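# Rack tubes in fume hood and close the sash

## Task

Set the tube rack on the fume hood's work surface so that every part of it lies past the orange tape line, standing upright, with each tube seated all the way into a hole, and lower the sash until it is fully closed. The rack and tubes must never touch the floor, and the robot must not tip over or be left leaning. Nothing may depend on the robot to stay in place at the end; release everything and move the robot away.

## Robot and tools

Robot: TidyBot++, a mobile base (0.54 m long, 0.50 m wide, 0.38 m tall) on four driven casters, carrying one seven-joint arm with a two-finger gripper. The shoulder sits 0.12 m ahead of the base centre and 0.68 m up. Cameras: base_camera (fixed on the base, looking forward and down) and wrist_camera (on the hand, looking along it). The arm begins folded, hand pointing down; the wrist then projects up to 0.08 m beyond the base front and the elbow can be as high as 1.15 m.

Frames: the base frame has its origin on the floor below the base centre, x forward, y left, z up. hand_pose is reported in it, as the point between the finger pads; the hand's own z axis runs out along the fingers and the fingers close along its y axis. The odometry frame is the base frame as it was when the scene began. Heading (in base_odometry) is positive to the left, range -3.142 to 3.142. base_tilt is in degrees, positive when leaning forward or right. Odometry counts wheel rotation only, so wheel slip looks like motion, and it drifts a few cm and degrees over many moves.

execute_actions: argument "actions" is a list holding one action or none (empty = just report state and images). An action may contain "base", "joints", "speeds". "base" holds exactly one relative move from where the base currently is: {"translate_m": d} metres, forward positive; {"strafe_m": d} metres sideways, left positive; {"rotate_rad": d} radians on the spot, counter-clockwise from above positive. Ranges: translate and strafe -2 to 2, rotate -6.3 to 6.3. "joints" is a single dict of absolute targets by name (not offsets): joint_1_rad (any angle; turns whole arm about vertical, positive = clockwise from above, opposite to rotate_rad), joint_2_rad shoulder -2.249 to 2.249, joint_3_rad any angle, joint_4_rad elbow -2.579 to 2.579, joint_5_rad any angle, joint_6_rad wrist -2.099 to 2.099, joint_7_rad any angle (hand pointing down: positive is counter-clockwise from above; at 1.57 fingers open left/right), gripper_pos 0 (open) to 1 (closed). Done tolerances: ±0.039 for joints 1–4, ±0.056 for 5–7, ±0.03 gripper. Unbounded joints go the short way; for bigger turns send steps under half a revolution. "speeds" caps top speed for that action only: translate_m/strafe_m 0.05–0.5 m/s, rotate_rad 0.1–1.57 rad/s (defaults are the maxima). A base move needing over 8.667 s is refused; any action is capped at 15 s. Unknown keys or out-of-range numbers make the whole call refused with no motion. Joints or base omitted from an action may still be driving toward an earlier target. "cameras" picks images: list of "base_camera", "wrist_camera" or "all"; null/omitted = all, [] = none. The "pictures" line gives image order.

wait: {"seconds": 0–10}; commands nothing and returns state and images. zoom_image: {"camera", "region": [x0,y0,x1,y1]} pixels from the top-left of that camera's latest full image, max 504x504. finished_scene: {"scene": n}; final and irreversible, reports success.

Arm geometry: upper arm 0.42 m, forearm 0.31 m, hand 0.31 m to the hand point. With joint_1_rad=0, joint_3_rad=3.14, joint_5_rad=0 the arm stays in the base's x–z plane; angles from vertical (forward positive) are upper = j2, forearm = j2 - j4, hand = j2 - j4 - j6. Reach ahead of the shoulder = sum of length·sin(angle); height above it = sum of length·cos(angle). A downward-pointing hand reaches at most about 0.94 m above the floor, only near the base. Gripper gap is roughly 85·(1 - gripper_pos) mm; closed fingertips stick ~20 mm beyond the hand point; closing to 1 squeezes about 96–120 N per finger continuously.

Result lines: base_status / joint_status per motion: "done"; "off_target" (stopped short, may still push; for the gripper it means something is held, at the shown reading); "contact_stop"/"time_out" (target dropped, holding). A blocked base can report "done" while short of the target. "joint command not followed" with "cause:" means a self-collision check withheld arm targets (gripper still acts); joints show "not_followed" and may be retried later. on_its_own lists uncommanded motion. motor_effort is percent of max, bracket = peak. "ARM HIT" = hard hit on base or itself. A stop reported in one call cancels the later execute_actions, wait and finished_scene calls in that same reply.

Cautions: friction leaves joints slightly off; correct by sending last command + (wanted - reading) for each joint; repeating the same target does nothing. hand_pose can be 1–2 cm wrong; trust images. Loads make the arm sag; never command a loaded joint to its read angle. Torque sensors over limit (joints 1–4: 104.5 N m, warn 56.7; 5–7: 51.3, warn 29.4) freeze the arm 10 s while the base keeps going. Motor heat above 60 °C warns (MOTOR HOT); at 75 °C an OVER-TEMPERATURE FAULT lets the arm sink and shows "limit_stop_at_motor_heat"; resend targets. Don't drive while the arm is snagged above ~0.8 m (tip risk), avoid horizontal shoves on a raised hand, and back off to right a leaning robot. The robot holds its last command while you think; a base move is measured from the latest reported state. Avoid drops, slams and hard pushes; occasionally a loose object gets nudged by something else.

Calibration: base_camera pinhole+radial 644x364, K=[[393.081,0,320.648],[0,393.081,182.188],[0,0,1]], pos_world=[0.228185,0.00145198,0.343891]; wrist_camera fisheye 644x476, K=[[352.837,0,324.367],[0,352.837,245.72],[0,0,1]], theta_max_deg=75, start pos_world=[0.31129,-0.0044638,0.732483]. T_world_to_cam maps base-frame points to camera coordinates (OpenCV convention); wrist pose follows joint readings and can err more.

Each tool is called after "Request:" as a command line: name --argument value for each argument, lists and objects as JSON in quotes; but a table of rows of numbers goes row by row, as --pt "numbers of a row", without its own name.

## Session

Request:
execute_actions --actions '[]'

Scene clock: 0.00 s.
base_odometry: x=+0.000 y=+0.000 heading=+0.000 (m, m, rad; odometry frame)
base_tilt: forward=-0.4 right=+0.0 (deg)
base_status: not commanded
joint_positions: joint_1_rad=-0.056 joint_2_rad=-0.328 joint_3_rad=+3.161 joint_4_rad=-2.510 joint_5_rad=+0.055 joint_6_rad=-0.875 joint_7_rad=+1.575 gripper_pos=+0.000
joint_status: not commanded
motor_effort: joint_1_rad=+1 joint_2_rad=-3 joint_3_rad=-1 joint_4_rad=+15 joint_5_rad=+0 joint_6_rad=+1 joint_7_rad=-1 (%)
hand_pose: x=+0.2680 y=-0.0057 z=+0.5899 quat_wxyz=(+0.018, +0.998, +0.037, +0.042) (m; base frame)
pictures: base_camera, wrist_camera
Images, in order (width x height): base_camera 644x364, wrist_camera 644x476.

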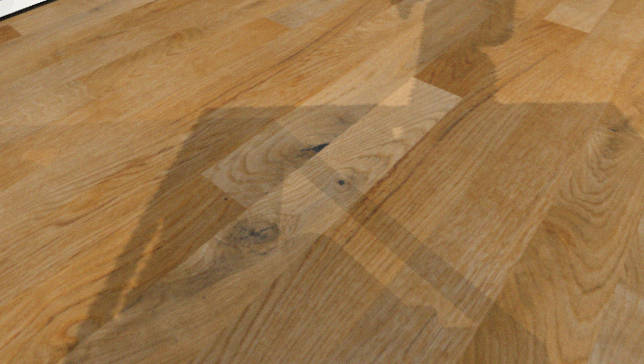

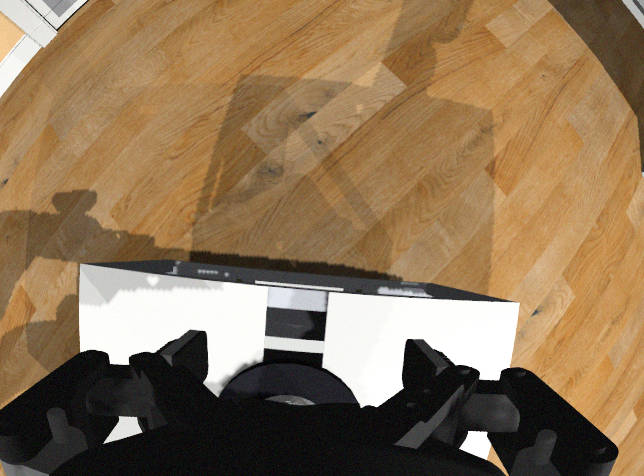

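Request:
execute_actions --actions '[{"joints":{"joint_6_rad":0.35}}]' --cameras '["wrist_camera"]'

Scene clock: 1.63 s.
base_odometry: x=+0.000 y=+0.000 heading=+0.000 (m, m, rad; odometry frame)
base_tilt: forward=-0.4 right=+0.0 (deg)
base_status: not commanded
joint_positions: joint_1_rad=-0.056 joint_2_rad=-0.328 joint_3_rad=+3.161 joint_4_rad=-2.508 joint_5_rad=+0.055 joint_6_rad=+0.334 joint_7_rad=+1.575 gripper_pos=+0.000
joint_status: all done
motor_effort: joint_1_rad=+0(0) joint_2_rad=-8(7) joint_3_rad=-1(2) joint_4_rad=+20(20) joint_5_rad=+0(0) joint_6_rad=+8(8) joint_7_rad=-1(1) (%)
hand_pose: x=+0.5404 y=+0.0216 z=+0.8154 quat_wxyz=(-0.004, +0.797, +0.041, +0.603) (m; base frame)
pictures: wrist_camera
camera_calibration (this result's frames):
wrist_camera: T_world_to_cam=[[0.0491393, -0.993842, 0.099314, -0.100954], [-0.31418, -0.109767, -0.942996, 0.9886], [0.948091, 0.0151358, -0.317639, -0.113207], [0, 0, 0, 1]] pos_world=[0.422889, 0.00989753, 0.906314]
Images, in order (width x height): wrist_camera 644x476.

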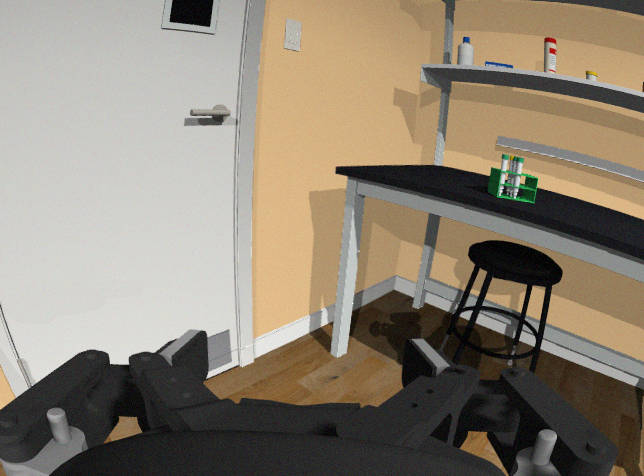

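Request:
zoom_image --camera "wrist_camera" --region '[460, 130, 570, 220]'

Request:
execute_actions --actions '[{"base":{"rotate_rad":-1.2}}]'

Region (460, 130, 570, 220) of wrist_camera's 644x476 image, scaled by 4.582; it fills the top 412 rows of this view, and the rest is white.

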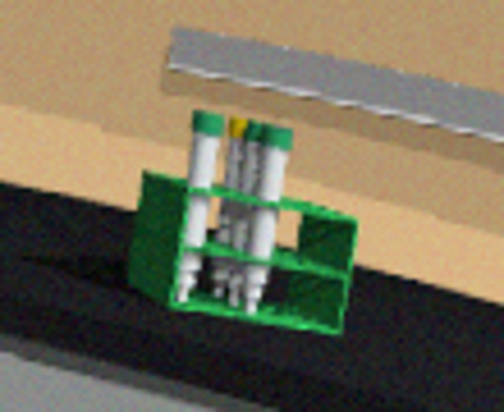

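Scene clock: 4.80 s.
base_odometry: x=+0.000 y=+0.000 heading=-1.200 (m, m, rad; odometry frame)
base_tilt: forward=-0.4 right=+0.0 (deg)
base_status: done
joint_positions: joint_1_rad=-0.055 joint_2_rad=-0.328 joint_3_rad=+3.161 joint_4_rad=-2.508 joint_5_rad=+0.055 joint_6_rad=+0.334 joint_7_rad=+1.575 gripper_pos=+0.000
joint_status: not commanded
motor_effort: joint_1_rad=+0(0) joint_2_rad=-8(8) joint_3_rad=-1(0) joint_4_rad=+20(20) joint_5_rad=+0(0) joint_6_rad=+8(8) joint_7_rad=-1(1) (%)
hand_pose: x=+0.5404 y=+0.0216 z=+0.8154 quat_wxyz=(-0.004, +0.797, +0.041, +0.603) (m; base frame)
pictures: base_camera, wrist_camera
camera_calibration (this result's frames):
wrist_camera: T_world_to_cam=[[0.0490441, -0.993847, 0.0993138, -0.100942], [-0.31419, -0.109737, -0.942997, 0.988602], [0.948092, 0.0150451, -0.317639, -0.113207], [0, 0, 0, 1]] pos_world=[0.42289, 0.00986847, 0.906314]
Images, in order (width x height): base_camera 644x364, wrist_camera 644x476.

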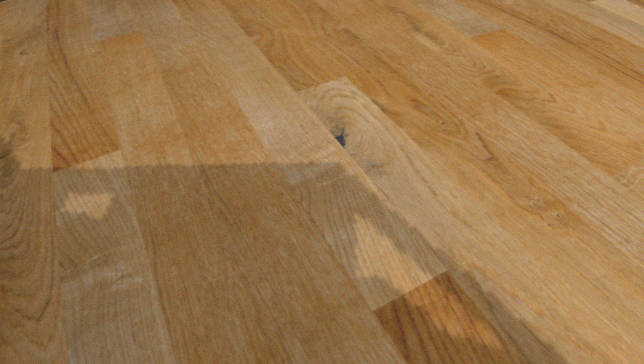

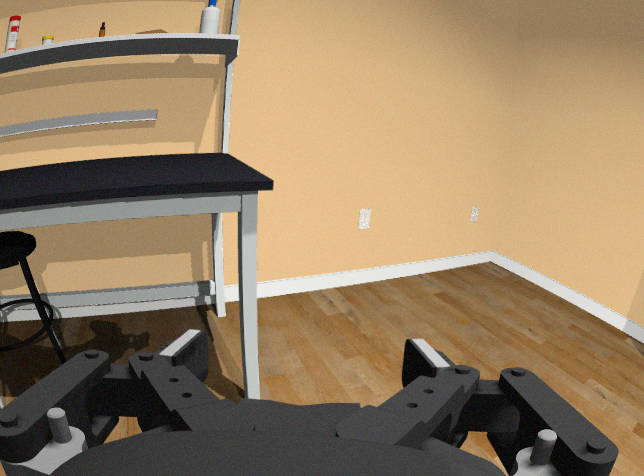

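Request:
execute_actions --actions '[{"base":{"rotate_rad":-1.6}}]' --cameras '["wrist_camera"]'

Request:
execute_actions --actions '[{"base":{"rotate_rad":-1.6}}]' --cameras '["wrist_camera"]'

Scene clock: 7.17 s.
base_odometry: x=+0.000 y=+0.000 heading=-2.800 (m, m, rad; odometry frame)
base_tilt: forward=-0.4 right=+0.0 (deg)
base_status: done
joint_positions: joint_1_rad=-0.055 joint_2_rad=-0.328 joint_3_rad=+3.161 joint_4_rad=-2.508 joint_5_rad=+0.055 joint_6_rad=+0.334 joint_7_rad=+1.575 gripper_pos=+0.000
joint_status: not commanded
motor_effort: joint_1_rad=+0(2) joint_2_rad=-8(9) joint_3_rad=-1(0) joint_4_rad=+20(20) joint_5_rad=+0(0) joint_6_rad=+8(8) joint_7_rad=-1(2) (%)
hand_pose: x=+0.5404 y=+0.0216 z=+0.8154 quat_wxyz=(-0.004, +0.797, +0.041, +0.603) (m; base frame)
pictures: wrist_camera
camera_calibration (this result's frames):
wrist_camera: T_world_to_cam=[[0.0489732, -0.99385, 0.0993138, -0.100934], [-0.314198, -0.109715, -0.942996, 0.988602], [0.948093, 0.0149773, -0.317639, -0.113207], [0, 0, 0, 1]] pos_world=[0.422891, 0.00984673, 0.906314]
Images, in order (width x height): wrist_camera 644x476.

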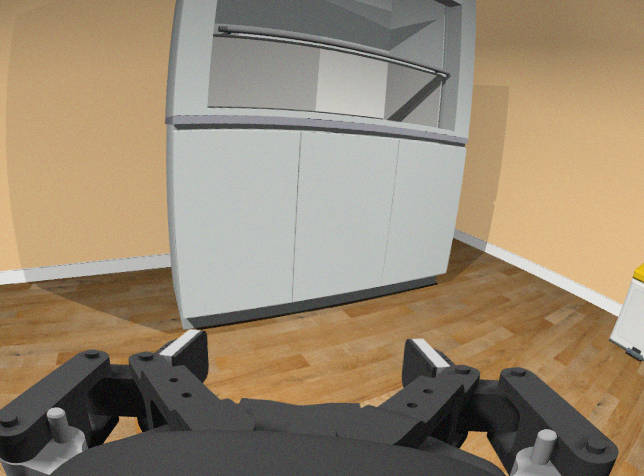

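Scene clock: 9.47 s.
base_odometry: x=+0.000 y=+0.000 heading=+1.884 (m, m, rad; odometry frame)
base_tilt: forward=-0.4 right=+0.0 (deg)
base_status: done
joint_positions: joint_1_rad=-0.055 joint_2_rad=-0.328 joint_3_rad=+3.161 joint_4_rad=-2.508 joint_5_rad=+0.055 joint_6_rad=+0.334 joint_7_rad=+1.575 gripper_pos=+0.000
joint_status: not commanded
motor_effort: joint_1_rad=+0(2) joint_2_rad=-7(8) joint_3_rad=-1(1) joint_4_rad=+20(20) joint_5_rad=+0(0) joint_6_rad=+8(8) joint_7_rad=-1(1) (%)
hand_pose: x=+0.5404 y=+0.0215 z=+0.8154 quat_wxyz=(-0.004, +0.797, +0.041, +0.603) (m; base frame)
pictures: wrist_camera
camera_calibration (this result's frames):
wrist_camera: T_world_to_cam=[[0.0489031, -0.993854, 0.0993138, -0.100925], [-0.314206, -0.109692, -0.942996, 0.988603], [0.948095, 0.0149104, -0.317639, -0.113207], [0, 0, 0, 1]] pos_world=[0.422891, 0.00982529, 0.906314]
Images, in order (width x height): wrist_camera 644x476.

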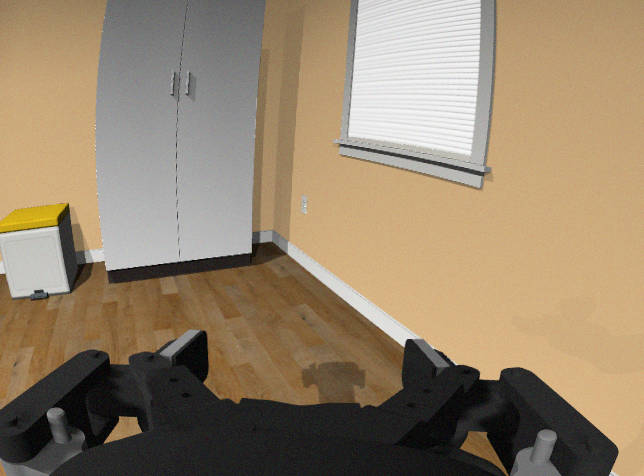

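Request:
execute_actions --actions '[{"base":{"rotate_rad":-2.56},"joints":{"joint_1_rad":0.056,"joint_3_rad":3.12,"joint_5_rad":-0.055}}]' --cameras '[]'

Request:
execute_actions --actions '[{"base":{"strafe_m":0.49}}]' --cameras '[]'

Request:
execute_actions --actions '[{"base":{"translate_m":0.6},"joints":{"joint_2_rad":-0.2,"joint_4_rad":-2.1,"joint_6_rad":-0.2}}]'

Scene clock: 12.97 s.
base_odometry: x=+0.000 y=+0.000 heading=-0.676 (m, m, rad; odometry frame)
base_tilt: forward=-0.4 right=+0.0 (deg)
base_status: done
joint_positions: joint_1_rad=+0.047 joint_2_rad=-0.328 joint_3_rad=+3.142 joint_4_rad=-2.508 joint_5_rad=-0.021 joint_6_rad=+0.334 joint_7_rad=+1.575 gripper_pos=+0.000
joint_status: all done
motor_effort: joint_1_rad=+0(2) joint_2_rad=-7(9) joint_3_rad=-1(0) joint_4_rad=+20(20) joint_5_rad=+0(1) joint_6_rad=+8(8) joint_7_rad=-1(1) (%)
hand_pose: x=+0.5403 y=-0.0207 z=+0.8154 quat_wxyz=(+0.012, +0.797, -0.027, +0.603) (m; base frame)
pictures: none
No camera images: the call's "cameras" was empty. Leave "cameras" out to get every camera's image.

Scene clock: 15.30 s.
base_odometry: x=+0.307 y=+0.382 heading=-0.676 (m, m, rad; odometry frame)
base_tilt: forward=-0.4 right=+0.0 (deg)
base_status: done
joint_positions: joint_1_rad=+0.047 joint_2_rad=-0.328 joint_3_rad=+3.138 joint_4_rad=-2.508 joint_5_rad=-0.021 joint_6_rad=+0.334 joint_7_rad=+1.575 gripper_pos=+0.000
joint_status: not commanded
motor_effort: joint_1_rad=+0(0) joint_2_rad=-8(8) joint_3_rad=+0(0) joint_4_rad=+20(20) joint_5_rad=+0(0) joint_6_rad=+8(8) joint_7_rad=-1(1) (%)
hand_pose: x=+0.5403 y=-0.0189 z=+0.8154 quat_wxyz=(+0.012, +0.797, -0.025, +0.603) (m; base frame)
pictures: none
No camera images: the call's "cameras" was empty. Leave "cameras" out to get every camera's image.

Scene clock: 17.87 s.
base_odometry: x=+0.775 y=+0.007 heading=-0.676 (m, m, rad; odometry frame)
base_tilt: forward=-0.4 right=+0.0 (deg)
base_status: done
joint_positions: joint_1_rad=+0.047 joint_2_rad=-0.209 joint_3_rad=+3.138 joint_4_rad=-2.108 joint_5_rad=-0.021 joint_6_rad=-0.165 joint_7_rad=+1.575 gripper_pos=+0.000
joint_status: all done
motor_effort: joint_1_rad=+1(0) joint_2_rad=-13(16) joint_3_rad=-1(0) joint_4_rad=+22(22) joint_5_rad=+0(0) joint_6_rad=+7(8) joint_7_rad=-1(2) (%)
hand_pose: x=+0.6032 y=-0.0184 z=+0.8446 quat_wxyz=(+0.006, +0.858, -0.024, +0.513) (m; base frame)
pictures: base_camera, wrist_camera
camera_calibration (this result's frames):
wrist_camera: T_world_to_cam=[[-0.0552662, -0.997493, 0.044201, -0.03726], [-0.518601, -0.00915219, -0.854967, 1.08222], [0.853228, -0.0701735, -0.516795, 0.0610221], [0, 0, 0, 1]] pos_world=[0.507116, -0.0229797, 0.958446]
Images, in order (width x height): base_camera 644x364, wrist_camera 644x476.

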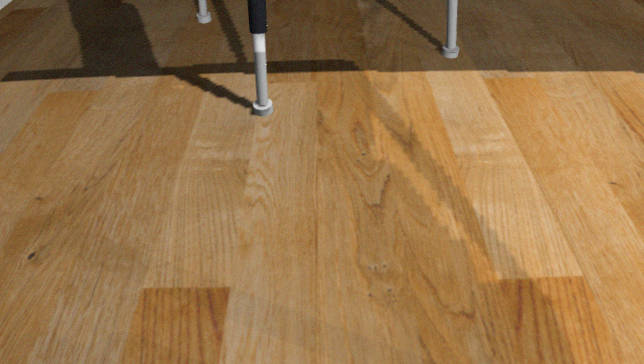

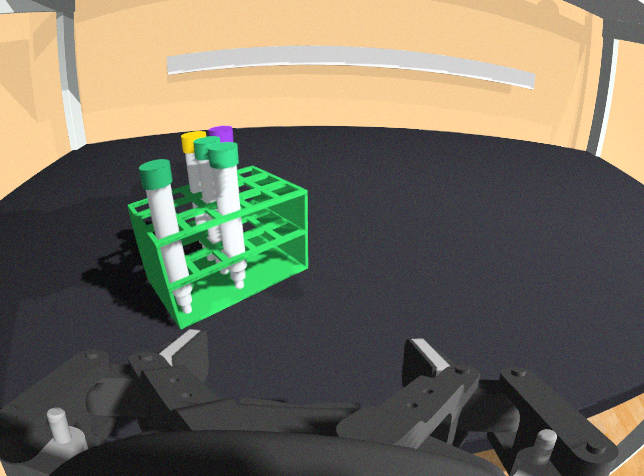

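Request:
execute_actions --actions '[{"base":{"translate_m":-0.12}}]' --cameras '[]'

Request:
execute_actions --actions '[{"base":{"strafe_m":0.3},"joints":{"joint_1_rad":0.4}}]'

Scene clock: 20.63 s.
base_odometry: x=+0.682 y=+0.082 heading=-0.677 (m, m, rad; odometry frame)
base_tilt: forward=-0.4 right=+0.0 (deg)
base_status: done
joint_positions: joint_1_rad=+0.047 joint_2_rad=-0.206 joint_3_rad=+3.138 joint_4_rad=-2.107 joint_5_rad=-0.021 joint_6_rad=-0.166 joint_7_rad=+1.575 gripper_pos=+0.000
joint_status: not commanded
motor_effort: joint_1_rad=+1(1) joint_2_rad=-14(17) joint_3_rad=-2(0) joint_4_rad=+22(23) joint_5_rad=+0(0) joint_6_rad=+7(8) joint_7_rad=-1(1) (%)
hand_pose: x=+0.6036 y=-0.0184 z=+0.8432 quat_wxyz=(+0.006, +0.859, -0.025, +0.511) (m; base frame)
pictures: none
No camera images: the call's "cameras" was empty. Leave "cameras" out to get every camera's image.

Scene clock: 22.53 s.
base_odometry: x=+0.869 y=+0.316 heading=-0.676 (m, m, rad; odometry frame)
base_tilt: forward=-0.4 right=+0.0 (deg)
base_status: done
joint_positions: joint_1_rad=+0.386 joint_2_rad=-0.206 joint_3_rad=+3.136 joint_4_rad=-2.107 joint_5_rad=-0.021 joint_6_rad=-0.166 joint_7_rad=+1.575 gripper_pos=+0.000
joint_status: all done
motor_effort: joint_1_rad=+1(0) joint_2_rad=-14(16) joint_3_rad=-1(3) joint_4_rad=+22(23) joint_5_rad=+0(0) joint_6_rad=+7(7) joint_7_rad=-1(1) (%)
hand_pose: x=+0.5701 y=-0.1778 z=+0.8431 quat_wxyz=(+0.092, +0.843, -0.168, +0.503) (m; base frame)
pictures: base_camera, wrist_camera
camera_calibration (this result's frames):
wrist_camera: T_world_to_cam=[[-0.38233, -0.922949, 0.0445933, 0.00137475], [-0.495309, 0.163962, -0.853103, 1.07832], [0.780059, -0.348254, -0.519833, 0.0721458], [0, 0, 0, 1]] pos_world=[0.478351, -0.15041, 0.957364]
Images, in order (width x height): base_camera 644x364, wrist_camera 644x476.

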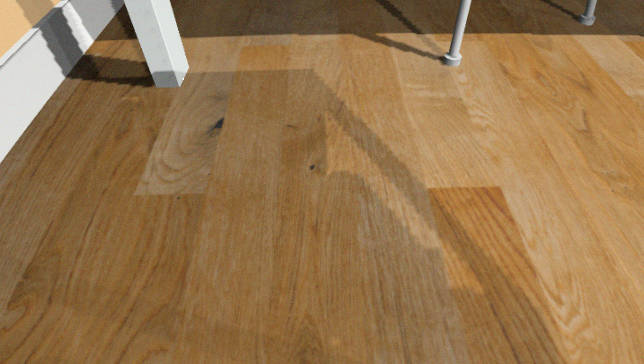

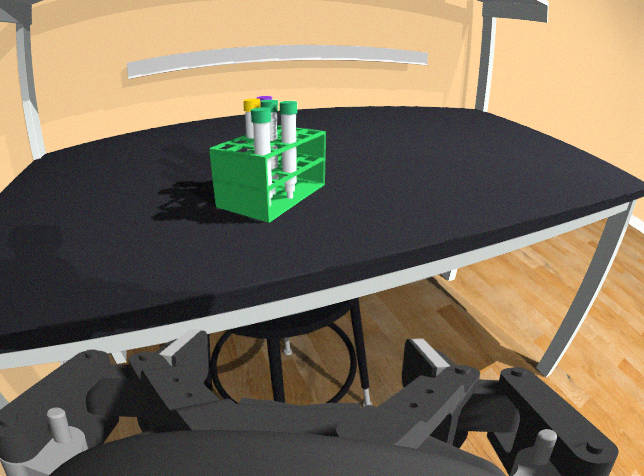

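Request:
execute_actions --actions '[{"base":{"strafe_m":0.13},"joints":{"joint_1_rad":0.79,"joint_2_rad":-0.455,"joint_4_rad":-2.31,"joint_5_rad":0.03,"joint_6_rad":-0.11}}]' --cameras '[]'

Request:
execute_actions --actions '[{"base":{"translate_m":0.30}}]'

Scene clock: 24.97 s.
base_odometry: x=+0.951 y=+0.417 heading=-0.676 (m, m, rad; odometry frame)
base_tilt: forward=-0.4 right=+0.0 (deg)
base_status: done
joint_positions: joint_1_rad=+0.779 joint_2_rad=-0.441 joint_3_rad=+3.135 joint_4_rad=-2.298 joint_5_rad=-0.006 joint_6_rad=-0.147 joint_7_rad=+1.575 gripper_pos=+0.000
joint_status: all done
motor_effort: joint_1_rad=+1(2) joint_2_rad=-6(17) joint_3_rad=+0(1) joint_4_rad=+22(23) joint_5_rad=+0(1) joint_6_rad=+7(8) joint_7_rad=-1(2) (%)
hand_pose: x=+0.4100 y=-0.2811 z=+0.8432 quat_wxyz=(+0.204, +0.780, -0.317, +0.499) (m; base frame)
pictures: none
No camera images: the call's "cameras" was empty. Leave "cameras" out to get every camera's image.

Scene clock: 26.87 s.
base_odometry: x=+1.185 y=+0.230 heading=-0.676 (m, m, rad; odometry frame)
base_tilt: forward=-0.4 right=+0.0 (deg)
base_status: done
joint_positions: joint_1_rad=+0.779 joint_2_rad=-0.442 joint_3_rad=+3.135 joint_4_rad=-2.298 joint_5_rad=-0.006 joint_6_rad=-0.145 joint_7_rad=+1.575 gripper_pos=+0.000
joint_status: not commanded
motor_effort: joint_1_rad=+1(0) joint_2_rad=-6(8) joint_3_rad=-1(1) joint_4_rad=+22(23) joint_5_rad=+0(0) joint_6_rad=+7(8) joint_7_rad=-1(1) (%)
hand_pose: x=+0.4099 y=-0.2810 z=+0.8438 quat_wxyz=(+0.204, +0.780, -0.317, +0.500) (m; base frame)
pictures: base_camera, wrist_camera
camera_calibration (this result's frames):
wrist_camera: T_world_to_cam=[[-0.705042, -0.706638, 0.0598138, 0.0250516], [-0.364301, 0.288528, -0.885458, 1.02504], [0.608441, -0.646076, -0.460854, 0.0984295], [0, 0, 0, 1]] pos_world=[0.331196, -0.214457, 0.951492]
Images, in order (width x height): base_camera 644x364, wrist_camera 644x476.

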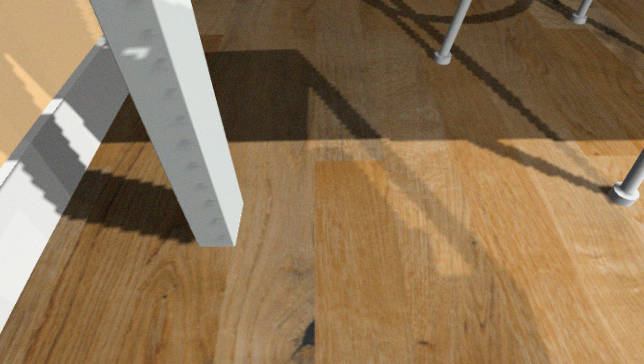

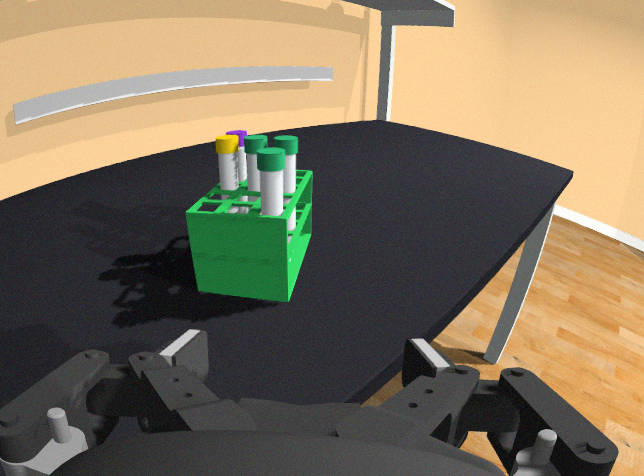

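Request:
execute_actions --actions '[{"base":{"translate_m":0.072},"joints":{"joint_2_rad":-0.445,"joint_4_rad":-2.36,"joint_6_rad":0.0}}]'

Scene clock: 28.50 s.
base_odometry: x=+1.241 y=+0.185 heading=-0.676 (m, m, rad; odometry frame)
base_tilt: forward=-0.4 right=+0.0 (deg)
base_status: done
joint_positions: joint_1_rad=+0.779 joint_2_rad=-0.443 joint_3_rad=+3.135 joint_4_rad=-2.353 joint_5_rad=-0.006 joint_6_rad=-0.033 joint_7_rad=+1.575 gripper_pos=+0.000
joint_status: all done
motor_effort: joint_1_rad=+1(1) joint_2_rad=-5(8) joint_3_rad=+0(0) joint_4_rad=+22(23) joint_5_rad=+0(0) joint_6_rad=+8(7) joint_7_rad=-1(1) (%)
hand_pose: x=+0.4109 y=-0.2822 z=+0.8438 quat_wxyz=(+0.213, +0.765, -0.311, +0.522) (m; base frame)
pictures: base_camera, wrist_camera
camera_calibration (this result's frames):
wrist_camera: T_world_to_cam=[[-0.707808, -0.703911, 0.0593103, 0.0271919], [-0.327615, 0.252721, -0.910385, 1.02167], [0.62584, -0.663809, -0.40949, 0.0415419], [0, 0, 0, 1]] pos_world=[0.327961, -0.21148, 0.945508]
Images, in order (width x height): base_camera 644x364, wrist_camera 644x476.

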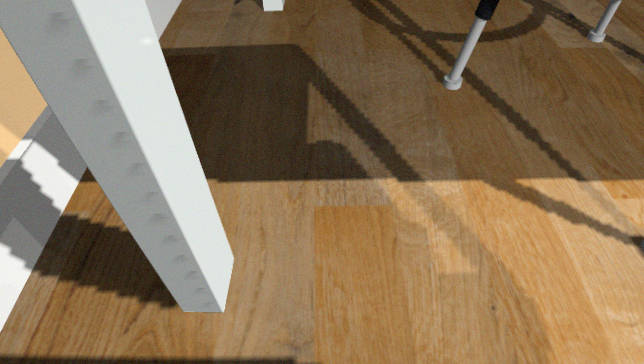

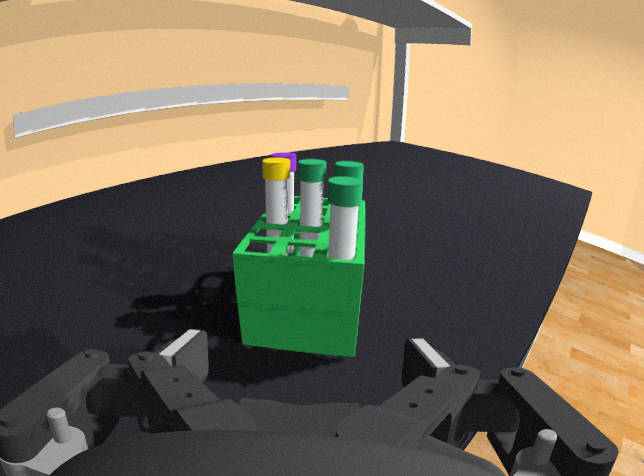

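Request:
execute_actions --actions '[{"base":{"translate_m":0.007},"joints":{"joint_2_rad":-0.30,"joint_4_rad":-2.335,"joint_6_rad":0.11}}]' --cameras '["wrist_camera"]'

Scene clock: 29.90 s.
base_odometry: x=+1.247 y=+0.180 heading=-0.676 (m, m, rad; odometry frame)
base_tilt: forward=-0.4 right=+0.0 (deg)
base_status: done
joint_positions: joint_1_rad=+0.779 joint_2_rad=-0.310 joint_3_rad=+3.135 joint_4_rad=-2.348 joint_5_rad=-0.006 joint_6_rad=+0.074 joint_7_rad=+1.575 gripper_pos=+0.000
joint_status: all done
motor_effort: joint_1_rad=+0(1) joint_2_rad=-10(10) joint_3_rad=-1(1) joint_4_rad=+21(23) joint_5_rad=+0(0) joint_6_rad=+8(9) joint_7_rad=-1(1) (%)
hand_pose: x=+0.4349 y=-0.3060 z=+0.8218 quat_wxyz=(+0.210, +0.770, -0.314, +0.514) (m; base frame)
pictures: wrist_camera
camera_calibration (this result's frames):
wrist_camera: T_world_to_cam=[[-0.707219, -0.704525, 0.0590413, 0.0285413], [-0.340057, 0.265762, -0.902071, 1.01809], [0.61984, -0.658039, -0.42753, 0.0208795], [0, 0, 0, 1]] pos_world=[0.353453, -0.236723, 0.925634]
Images, in order (width x height): wrist_camera 644x476.

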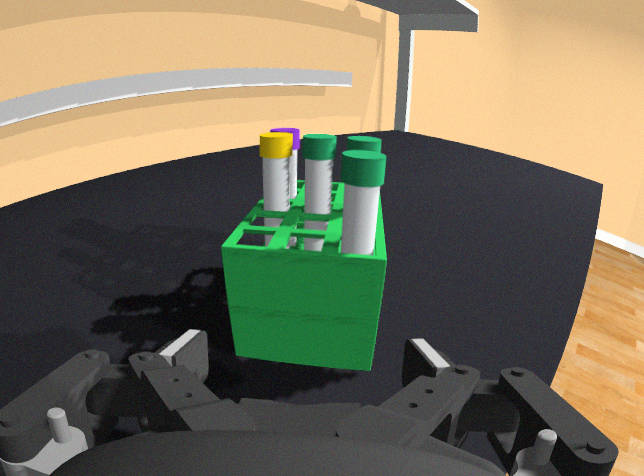

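Request:
execute_actions --actions '[{"joints":{"joint_2_rad":-0.14,"joint_4_rad":-2.22,"joint_6_rad":0.165}}]' --cameras '["wrist_camera"]'

Scene clock: 31.23 s.
base_odometry: x=+1.247 y=+0.180 heading=-0.676 (m, m, rad; odometry frame)
base_tilt: forward=-0.4 right=+0.0 (deg)
base_status: not commanded
joint_positions: joint_1_rad=+0.779 joint_2_rad=-0.151 joint_3_rad=+3.135 joint_4_rad=-2.229 joint_5_rad=-0.006 joint_6_rad=+0.130 joint_7_rad=+1.575 gripper_pos=+0.000
joint_status: all done
motor_effort: joint_1_rad=+1(1) joint_2_rad=-15(17) joint_3_rad=-1(0) joint_4_rad=+21(22) joint_5_rad=+0(0) joint_6_rad=+8(9) joint_7_rad=-1(1) (%)
hand_pose: x=+0.4785 y=-0.3487 z=+0.8306 quat_wxyz=(+0.212, +0.766, -0.312, +0.521) (m; base frame)
pictures: wrist_camera
camera_calibration (this result's frames):
wrist_camera: T_world_to_cam=[[-0.707947, -0.703886, 0.057935, 0.0302729], [-0.329174, 0.25627, -0.908829, 1.04922], [0.624865, -0.662473, -0.413127, -0.0463961], [0, 0, 0, 1]] pos_world=[0.395799, -0.278311, 0.932639]
Images, in order (width x height): wrist_camera 644x476.

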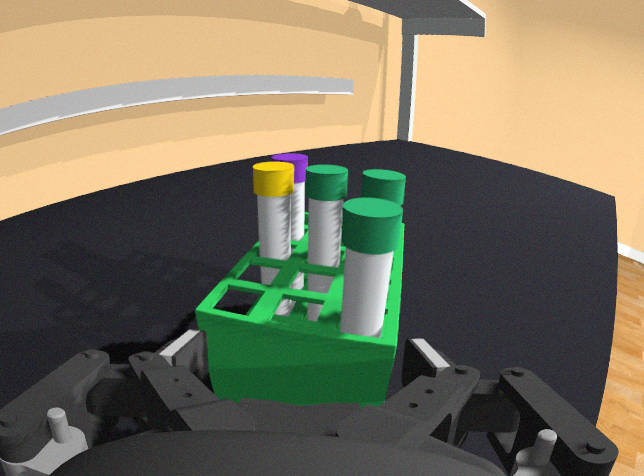

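Request:
execute_actions --actions '[{"joints":{"gripper_pos":0.5}}]' --cameras '["wrist_camera"]'

Scene clock: 32.13 s.
base_odometry: x=+1.247 y=+0.180 heading=-0.676 (m, m, rad; odometry frame)
base_tilt: forward=-0.4 right=+0.0 (deg)
base_status: not commanded
joint_positions: joint_1_rad=+0.779 joint_2_rad=-0.151 joint_3_rad=+3.135 joint_4_rad=-2.229 joint_5_rad=-0.006 joint_6_rad=+0.130 joint_7_rad=+1.575 gripper_pos=+0.500
joint_status: all done
motor_effort: joint_1_rad=+1(1) joint_2_rad=-16(15) joint_3_rad=-1(1) joint_4_rad=+21(21) joint_5_rad=+0(0) joint_6_rad=+8(8) joint_7_rad=-1(1) (%)
hand_pose: x=+0.4785 y=-0.3487 z=+0.8306 quat_wxyz=(+0.212, +0.766, -0.312, +0.521) (m; base frame)
pictures: wrist_camera
camera_calibration (this result's frames):
wrist_camera: T_world_to_cam=[[-0.707947, -0.703885, 0.0579351, 0.0302729], [-0.329174, 0.25627, -0.908829, 1.04922], [0.624864, -0.662473, -0.413127, -0.0463962], [0, 0, 0, 1]] pos_world=[0.395799, -0.278311, 0.932639]
Images, in order (width x height): wrist_camera 644x476.

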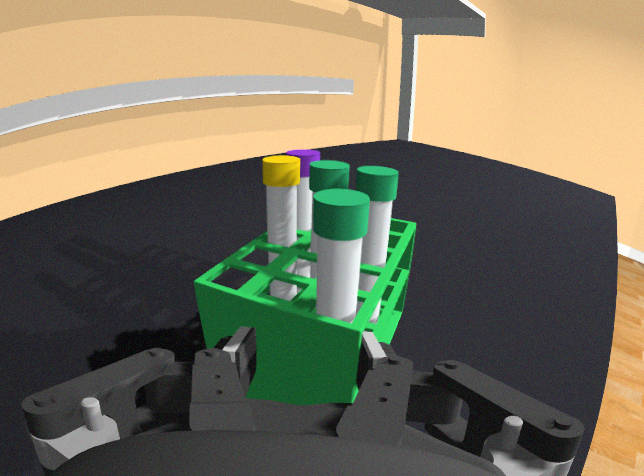

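Request:
execute_actions --actions '[{"joints":{"gripper_pos":0.0}}]' --cameras '[]'

Request:
execute_actions --actions '[{"joints":{"joint_2_rad":-0.375,"joint_4_rad":-2.375,"joint_6_rad":0.02}}]' --cameras '["wrist_camera"]'

Scene clock: 33.13 s.
base_odometry: x=+1.247 y=+0.180 heading=-0.676 (m, m, rad; odometry frame)
base_tilt: forward=-0.4 right=+0.0 (deg)
base_status: not commanded
joint_positions: joint_1_rad=+0.779 joint_2_rad=-0.151 joint_3_rad=+3.135 joint_4_rad=-2.229 joint_5_rad=-0.006 joint_6_rad=+0.130 joint_7_rad=+1.575 gripper_pos=+0.000
joint_status: all done
motor_effort: joint_1_rad=+0(0) joint_2_rad=-15(15) joint_3_rad=-1(1) joint_4_rad=+21(21) joint_5_rad=+0(0) joint_6_rad=+8(8) joint_7_rad=-1(2) (%)
hand_pose: x=+0.4785 y=-0.3487 z=+0.8306 quat_wxyz=(+0.212, +0.766, -0.312, +0.521) (m; base frame)
pictures: none
No camera images: the call's "cameras" was empty. Leave "cameras" out to get every camera's image.

Scene clock: 34.40 s.
base_odometry: x=+1.247 y=+0.180 heading=-0.676 (m, m, rad; odometry frame)
base_tilt: forward=-0.4 right=+0.0 (deg)
base_status: not commanded
joint_positions: joint_1_rad=+0.779 joint_2_rad=-0.365 joint_3_rad=+3.135 joint_4_rad=-2.366 joint_5_rad=-0.006 joint_6_rad=+0.054 joint_7_rad=+1.575 gripper_pos=+0.000
joint_status: all done
motor_effort: joint_1_rad=+0(1) joint_2_rad=-7(18) joint_3_rad=-1(1) joint_4_rad=+22(22) joint_5_rad=+0(0) joint_6_rad=+7(9) joint_7_rad=-1(2) (%)
hand_pose: x=+0.4245 y=-0.2958 z=+0.8294 quat_wxyz=(+0.213, +0.766, -0.312, +0.521) (m; base frame)
pictures: wrist_camera
camera_calibration (this result's frames):
wrist_camera: T_world_to_cam=[[-0.707893, -0.703844, 0.0590861, 0.0283841], [-0.32944, 0.25502, -0.909084, 1.01679], [0.624785, -0.663, -0.412401, 0.0212718], [0, 0, 0, 1]] pos_world=[0.341774, -0.225221, 0.931444]
Images, in order (width x height): wrist_camera 644x476.

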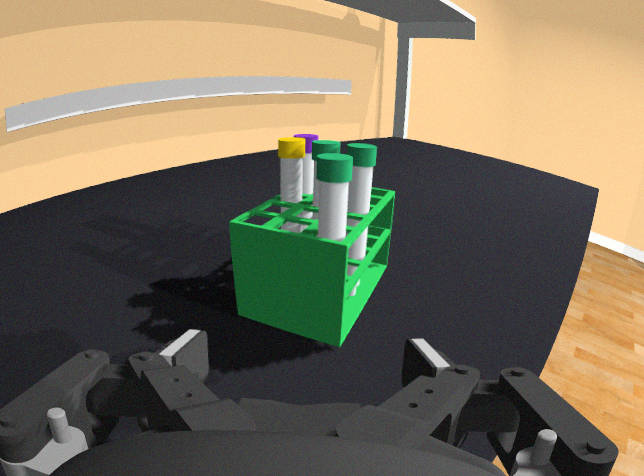

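Request:
execute_actions --actions '[{"base":{"translate_m":0.024},"joints":{"gripper_pos":0.5,"joint_2_rad":-0.31,"joint_4_rad":-2.325,"joint_6_rad":0.11}}]' --cameras '["wrist_camera"]'

Scene clock: 35.80 s.
base_odometry: x=+1.266 y=+0.165 heading=-0.676 (m, m, rad; odometry frame)
base_tilt: forward=-0.4 right=+0.1 (deg)
base_status: done
joint_positions: joint_1_rad=+0.779 joint_2_rad=-0.315 joint_3_rad=+3.135 joint_4_rad=-2.330 joint_5_rad=-0.006 joint_6_rad=+0.077 joint_7_rad=+1.575 gripper_pos=+0.500
joint_status: all done
motor_effort: joint_1_rad=+0(1) joint_2_rad=-9(11) joint_3_rad=-1(1) joint_4_rad=+22(22) joint_5_rad=+0(0) joint_6_rad=+8(8) joint_7_rad=-1(1) (%)
hand_pose: x=+0.4379 y=-0.3089 z=+0.8353 quat_wxyz=(+0.214, +0.763, -0.311, +0.524) (m; base frame)
pictures: wrist_camera
camera_calibration (this result's frames):
wrist_camera: T_world_to_cam=[[-0.708229, -0.703534, 0.0587582, 0.0288612], [-0.323242, 0.249153, -0.912928, 1.02862], [0.627636, -0.665555, -0.403869, -0.00257733], [0, 0, 0, 1]] pos_world=[0.354551, -0.237694, 0.936318]
Images, in order (width x height): wrist_camera 644x476.

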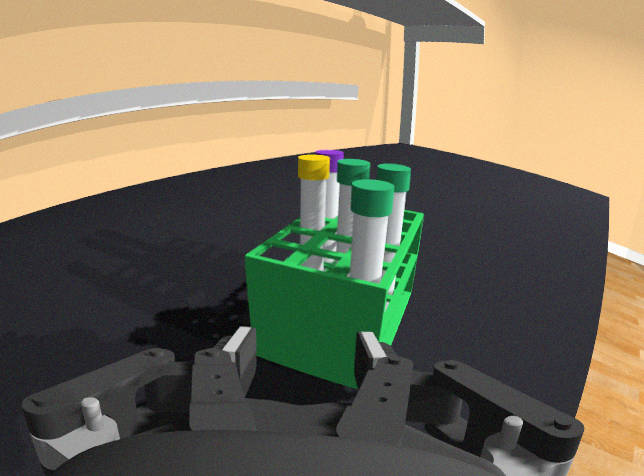

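Request:
execute_actions --actions '[{"joints":{"gripper_pos":0.68,"joint_2_rad":-0.25,"joint_4_rad":-2.295,"joint_6_rad":0.13}}]' --cameras '["wrist_camera"]'

Request:
execute_actions --actions '[{"base":{"strafe_m":-0.02},"speeds":{"strafe_m":0.05}}]' --cameras '["wrist_camera"]'

Scene clock: 36.70 s.
base_odometry: x=+1.266 y=+0.165 heading=-0.676 (m, m, rad; odometry frame)
base_tilt: forward=-0.4 right=+0.0 (deg)
base_status: not commanded
joint_positions: joint_1_rad=+0.779 joint_2_rad=-0.263 joint_3_rad=+3.135 joint_4_rad=-2.305 joint_5_rad=-0.006 joint_6_rad=+0.095 joint_7_rad=+1.575 gripper_pos=+0.680
joint_status: all done
motor_effort: joint_1_rad=+1(1) joint_2_rad=-11(13) joint_3_rad=-1(1) joint_4_rad=+21(22) joint_5_rad=+0(0) joint_6_rad=+8(8) joint_7_rad=-1(1) (%)
hand_pose: x=+0.4495 y=-0.3202 z=+0.8312 quat_wxyz=(+0.212, +0.766, -0.312, +0.521) (m; base frame)
pictures: wrist_camera
camera_calibration (this result's frames):
wrist_camera: T_world_to_cam=[[-0.707869, -0.703908, 0.0586072, 0.0291544], [-0.328982, 0.255133, -0.909218, 1.03284], [0.625053, -0.662889, -0.412174, -0.0100626], [0, 0, 0, 1]] pos_world=[0.366713, -0.249659, 0.93322]
Images, in order (width x height): wrist_camera 644x476.

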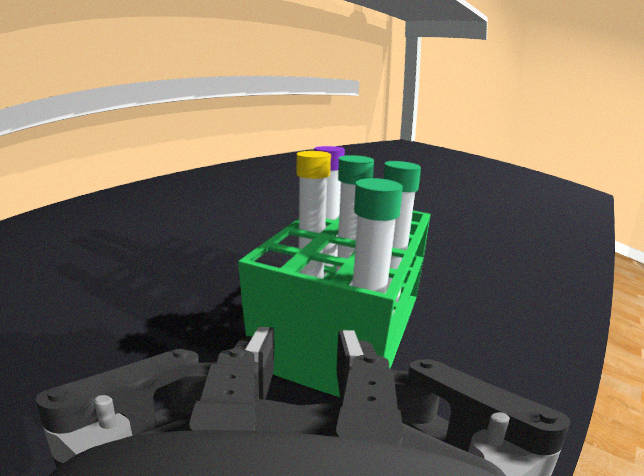

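Scene clock: 37.57 s.
base_odometry: x=+1.253 y=+0.149 heading=-0.676 (m, m, rad; odometry frame)
base_tilt: forward=-0.4 right=+0.1 (deg)
base_status: done
joint_positions: joint_1_rad=+0.779 joint_2_rad=-0.263 joint_3_rad=+3.135 joint_4_rad=-2.305 joint_5_rad=-0.006 joint_6_rad=+0.095 joint_7_rad=+1.575 gripper_pos=+0.680
joint_status: not commanded
motor_effort: joint_1_rad=+1(0) joint_2_rad=-11(13) joint_3_rad=+0(0) joint_4_rad=+21(22) joint_5_rad=+0(1) joint_6_rad=+8(8) joint_7_rad=-1(1) (%)
hand_pose: x=+0.4495 y=-0.3203 z=+0.8310 quat_wxyz=(+0.212, +0.766, -0.312, +0.521) (m; base frame)
pictures: wrist_camera
camera_calibration (this result's frames):
wrist_camera: T_world_to_cam=[[-0.70792, -0.703857, 0.0586104, 0.0291598], [-0.329237, 0.255442, -0.909039, 1.03276], [0.624862, -0.662823, -0.412568, -0.00983628], [0, 0, 0, 1]] pos_world=[0.366813, -0.249806, 0.933055]
Images, in order (width x height): wrist_camera 644x476.

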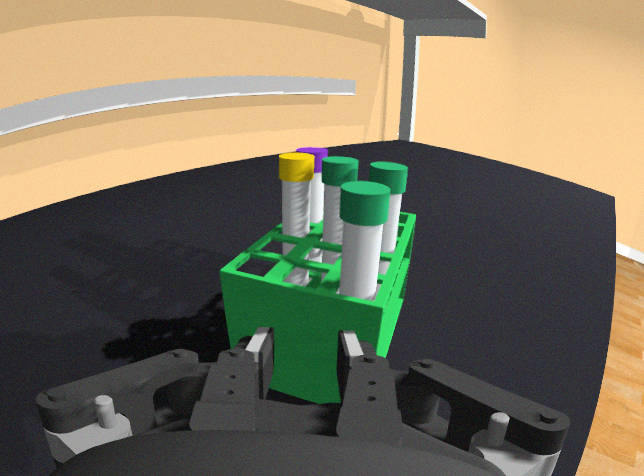

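Request:
execute_actions --actions '[{"base":{"strafe_m":-0.02},"speeds":{"strafe_m":0.05}}]' --cameras '["wrist_camera"]'

Scene clock: 38.47 s.
base_odometry: x=+1.241 y=+0.134 heading=-0.676 (m, m, rad; odometry frame)
base_tilt: forward=-0.4 right=+0.0 (deg)
base_status: done
joint_positions: joint_1_rad=+0.780 joint_2_rad=-0.262 joint_3_rad=+3.135 joint_4_rad=-2.305 joint_5_rad=-0.006 joint_6_rad=+0.095 joint_7_rad=+1.575 gripper_pos=+0.680
joint_status: not commanded
motor_effort: joint_1_rad=+1(1) joint_2_rad=-11(13) joint_3_rad=-1(1) joint_4_rad=+21(22) joint_5_rad=+0(0) joint_6_rad=+7(8) joint_7_rad=-1(1) (%)
hand_pose: x=+0.4495 y=-0.3203 z=+0.8309 quat_wxyz=(+0.212, +0.766, -0.312, +0.521) (m; base frame)
pictures: wrist_camera
camera_calibration (this result's frames):
wrist_camera: T_world_to_cam=[[-0.70794, -0.703837, 0.058612, 0.0291617], [-0.329379, 0.255607, -0.908941, 1.03272], [0.624764, -0.662781, -0.412784, -0.00970258], [0, 0, 0, 1]] pos_world=[0.366864, -0.249877, 0.93297]
Images, in order (width x height): wrist_camera 644x476.

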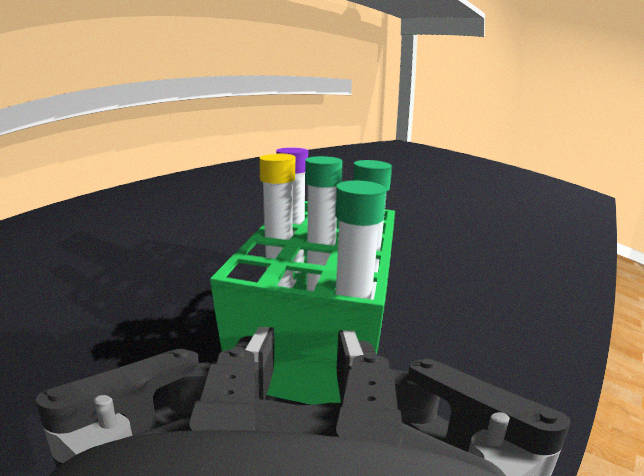

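Working. A bit more.

Request:
execute_actions --actions '[{"base":{"strafe_m":-0.018},"speeds":{"strafe_m":0.05}}]' --cameras '["wrist_camera"]'

Scene clock: 39.40 s.
base_odometry: x=+1.230 y=+0.119 heading=-0.675 (m, m, rad; odometry frame)
base_tilt: forward=-0.4 right=+0.0 (deg)
base_status: done
joint_positions: joint_1_rad=+0.780 joint_2_rad=-0.262 joint_3_rad=+3.135 joint_4_rad=-2.305 joint_5_rad=-0.006 joint_6_rad=+0.095 joint_7_rad=+1.575 gripper_pos=+0.680
joint_status: not commanded
motor_effort: joint_1_rad=+1(2) joint_2_rad=-11(14) joint_3_rad=-1(1) joint_4_rad=+21(22) joint_5_rad=+0(0) joint_6_rad=+8(8) joint_7_rad=-1(1) (%)
hand_pose: x=+0.4496 y=-0.3204 z=+0.8309 quat_wxyz=(+0.212, +0.766, -0.312, +0.521) (m; base frame)
pictures: wrist_camera
camera_calibration (this result's frames):
wrist_camera: T_world_to_cam=[[-0.707942, -0.703834, 0.0586126, 0.0291624], [-0.329453, 0.255686, -0.908893, 1.0327], [0.624723, -0.662753, -0.412891, -0.00965685], [0, 0, 0, 1]] pos_world=[0.366905, -0.249923, 0.932921]
Images, in order (width x height): wrist_camera 644x476.

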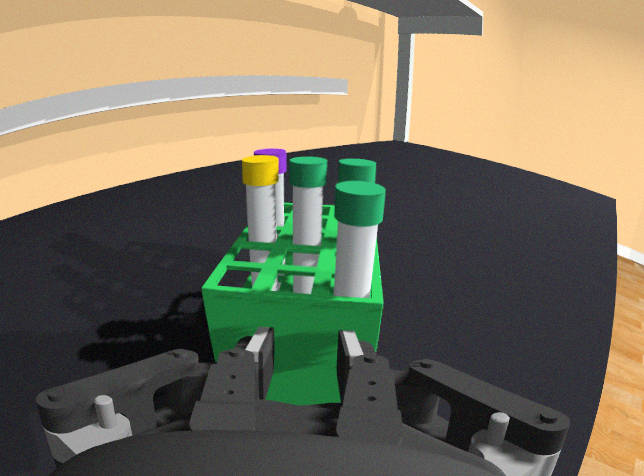

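Request:
execute_actions --actions '[{"base":{"strafe_m":0.011},"speeds":{"strafe_m":0.05}}]' --cameras '[]'

Request:
execute_actions --actions '[{"joints":{"gripper_pos":0.0}}]' --cameras '["wrist_camera"]'

Scene clock: 40.27 s.
base_odometry: x=+1.237 y=+0.128 heading=-0.675 (m, m, rad; odometry frame)
base_tilt: forward=-0.4 right=+0.1 (deg)
base_status: done
joint_positions: joint_1_rad=+0.780 joint_2_rad=-0.261 joint_3_rad=+3.135 joint_4_rad=-2.305 joint_5_rad=-0.006 joint_6_rad=+0.095 joint_7_rad=+1.575 gripper_pos=+0.680
joint_status: not commanded
motor_effort: joint_1_rad=+1(0) joint_2_rad=-11(14) joint_3_rad=-1(1) joint_4_rad=+21(22) joint_5_rad=+0(0) joint_6_rad=+8(8) joint_7_rad=-1(1) (%)
hand_pose: x=+0.4497 y=-0.3206 z=+0.8304 quat_wxyz=(+0.212, +0.766, -0.312, +0.520) (m; base frame)
pictures: none
No camera images: the call's "cameras" was empty. Leave "cameras" out to get every camera's image.

Scene clock: 41.20 s.
base_odometry: x=+1.237 y=+0.128 heading=-0.675 (m, m, rad; odometry frame)
base_tilt: forward=-0.4 right=+0.1 (deg)
base_status: not commanded
joint_positions: joint_1_rad=+0.780 joint_2_rad=-0.261 joint_3_rad=+3.135 joint_4_rad=-2.305 joint_5_rad=-0.006 joint_6_rad=+0.095 joint_7_rad=+1.575 gripper_pos=+0.000
joint_status: all done
motor_effort: joint_1_rad=+0(0) joint_2_rad=-11(11) joint_3_rad=-1(1) joint_4_rad=+21(21) joint_5_rad=+0(0) joint_6_rad=+8(8) joint_7_rad=-2(1) (%)
hand_pose: x=+0.4497 y=-0.3206 z=+0.8304 quat_wxyz=(+0.212, +0.766, -0.312, +0.520) (m; base frame)
pictures: wrist_camera
camera_calibration (this result's frames):
wrist_camera: T_world_to_cam=[[-0.70797, -0.703804, 0.0586304, 0.0291552], [-0.330017, 0.256286, -0.908519, 1.03255], [0.624393, -0.662553, -0.41371, -0.00913985], [0, 0, 0, 1]] pos_world=[0.367107, -0.250164, 0.932601]
Images, in order (width x height): wrist_camera 644x476.

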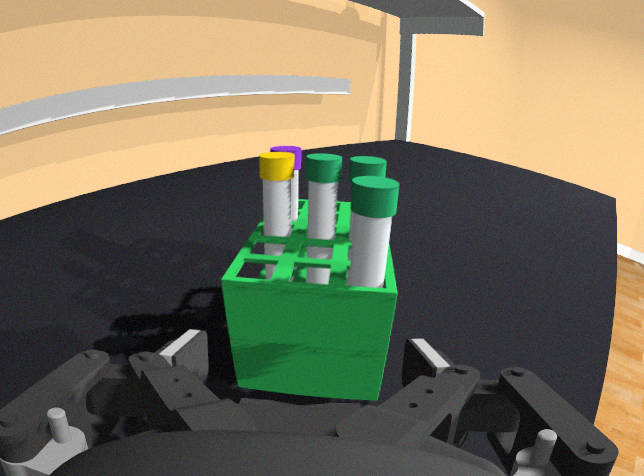

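Request:
execute_actions --actions '[{"joints":{"joint_2_rad":-0.18,"joint_4_rad":-2.25,"joint_6_rad":0.155}}]' --cameras '["wrist_camera"]'

Scene clock: 42.17 s.
base_odometry: x=+1.237 y=+0.128 heading=-0.675 (m, m, rad; odometry frame)
base_tilt: forward=-0.4 right=+0.0 (deg)
base_status: not commanded
joint_positions: joint_1_rad=+0.780 joint_2_rad=-0.193 joint_3_rad=+3.135 joint_4_rad=-2.259 joint_5_rad=-0.006 joint_6_rad=+0.121 joint_7_rad=+1.575 gripper_pos=+0.000
joint_status: all done
motor_effort: joint_1_rad=+1(0) joint_2_rad=-14(14) joint_3_rad=-2(1) joint_4_rad=+21(22) joint_5_rad=+0(0) joint_6_rad=+7(7) joint_7_rad=-1(1) (%)
hand_pose: x=+0.4676 y=-0.3381 z=+0.8318 quat_wxyz=(+0.213, +0.765, -0.312, +0.522) (m; base frame)
pictures: wrist_camera
camera_calibration (this result's frames):
wrist_camera: T_world_to_cam=[[-0.708153, -0.703657, 0.0581894, 0.0298983], [-0.327447, 0.254285, -0.91001, 1.04354], [0.625538, -0.663481, -0.410483, -0.0348498], [0, 0, 0, 1]] pos_world=[0.384676, -0.267441, 0.933586]
Images, in order (width x height): wrist_camera 644x476.

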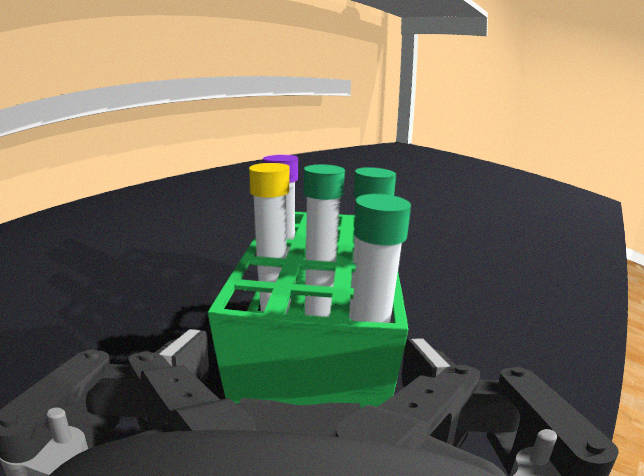

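Request:
execute_actions --actions '[{"joints":{"joint_2_rad":-0.095,"joint_4_rad":-2.19,"joint_6_rad":0.178}}]' --cameras '["wrist_camera"]'

Scene clock: 43.17 s.
base_odometry: x=+1.237 y=+0.128 heading=-0.675 (m, m, rad; odometry frame)
base_tilt: forward=-0.4 right=+0.0 (deg)
base_status: not commanded
joint_positions: joint_1_rad=+0.780 joint_2_rad=-0.107 joint_3_rad=+3.135 joint_4_rad=-2.198 joint_5_rad=-0.006 joint_6_rad=+0.143 joint_7_rad=+1.575 gripper_pos=+0.000
joint_status: all done
motor_effort: joint_1_rad=+1(0) joint_2_rad=-17(18) joint_3_rad=-1(2) joint_4_rad=+21(21) joint_5_rad=+0(0) joint_6_rad=+8(8) joint_7_rad=-1(1) (%)
hand_pose: x=+0.4901 y=-0.3601 z=+0.8294 quat_wxyz=(+0.212, +0.766, -0.312, +0.521) (m; base frame)
pictures: wrist_camera
camera_calibration (this result's frames):
wrist_camera: T_world_to_cam=[[-0.70808, -0.70377, 0.0577137, 0.0307667], [-0.32898, 0.256463, -0.908845, 1.05485], [0.624816, -0.662522, -0.413122, -0.061669], [0, 0, 0, 1]] pos_world=[0.407341, -0.289734, 0.931441]
Images, in order (width x height): wrist_camera 644x476.

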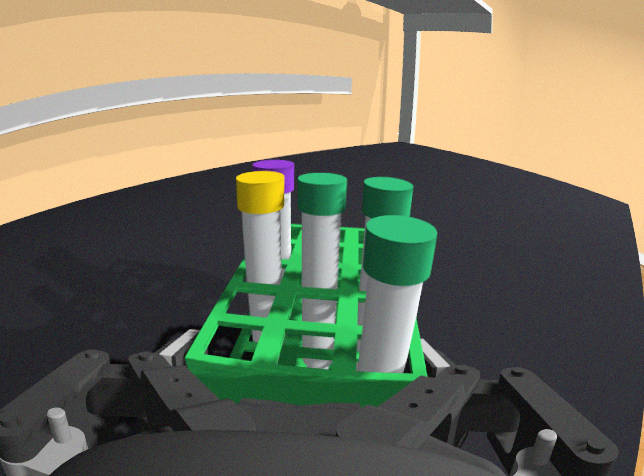

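Request:
execute_actions --actions '[{"joints":{"gripper_pos":1.0}}]' --cameras '["wrist_camera"]'

Scene clock: 45.70 s.
base_odometry: x=+1.237 y=+0.128 heading=-0.675 (m, m, rad; odometry frame)
base_tilt: forward=-0.4 right=+0.0 (deg)
base_status: not commanded
joint_positions: joint_1_rad=+0.780 joint_2_rad=-0.107 joint_3_rad=+3.135 joint_4_rad=-2.198 joint_5_rad=-0.006 joint_6_rad=+0.145 joint_7_rad=+1.575 gripper_pos=+0.072
joint_status: gripper_pos off_target (ended at +0.072, target +1.000)
motor_effort: joint_1_rad=+1(1) joint_2_rad=-17(17) joint_3_rad=-1(1) joint_4_rad=+21(22) joint_5_rad=+0(1) joint_6_rad=+8(8) joint_7_rad=-2(1) (%)
hand_pose: x=+0.4903 y=-0.3604 z=+0.8301 quat_wxyz=(+0.212, +0.765, -0.312, +0.521) (m; base frame)
pictures: wrist_camera
camera_calibration (this result's frames):
wrist_camera: T_world_to_cam=[[-0.708174, -0.703677, 0.057684, 0.0308318], [-0.327574, 0.255092, -0.909738, 1.05522], [0.625447, -0.663149, -0.411156, -0.0638705], [0, 0, 0, 1]] pos_world=[0.407446, -0.289839, 0.931938]
Images, in order (width x height): wrist_camera 644x476.

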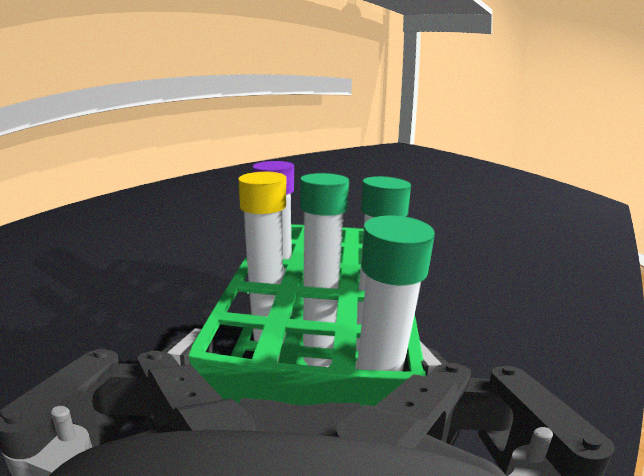

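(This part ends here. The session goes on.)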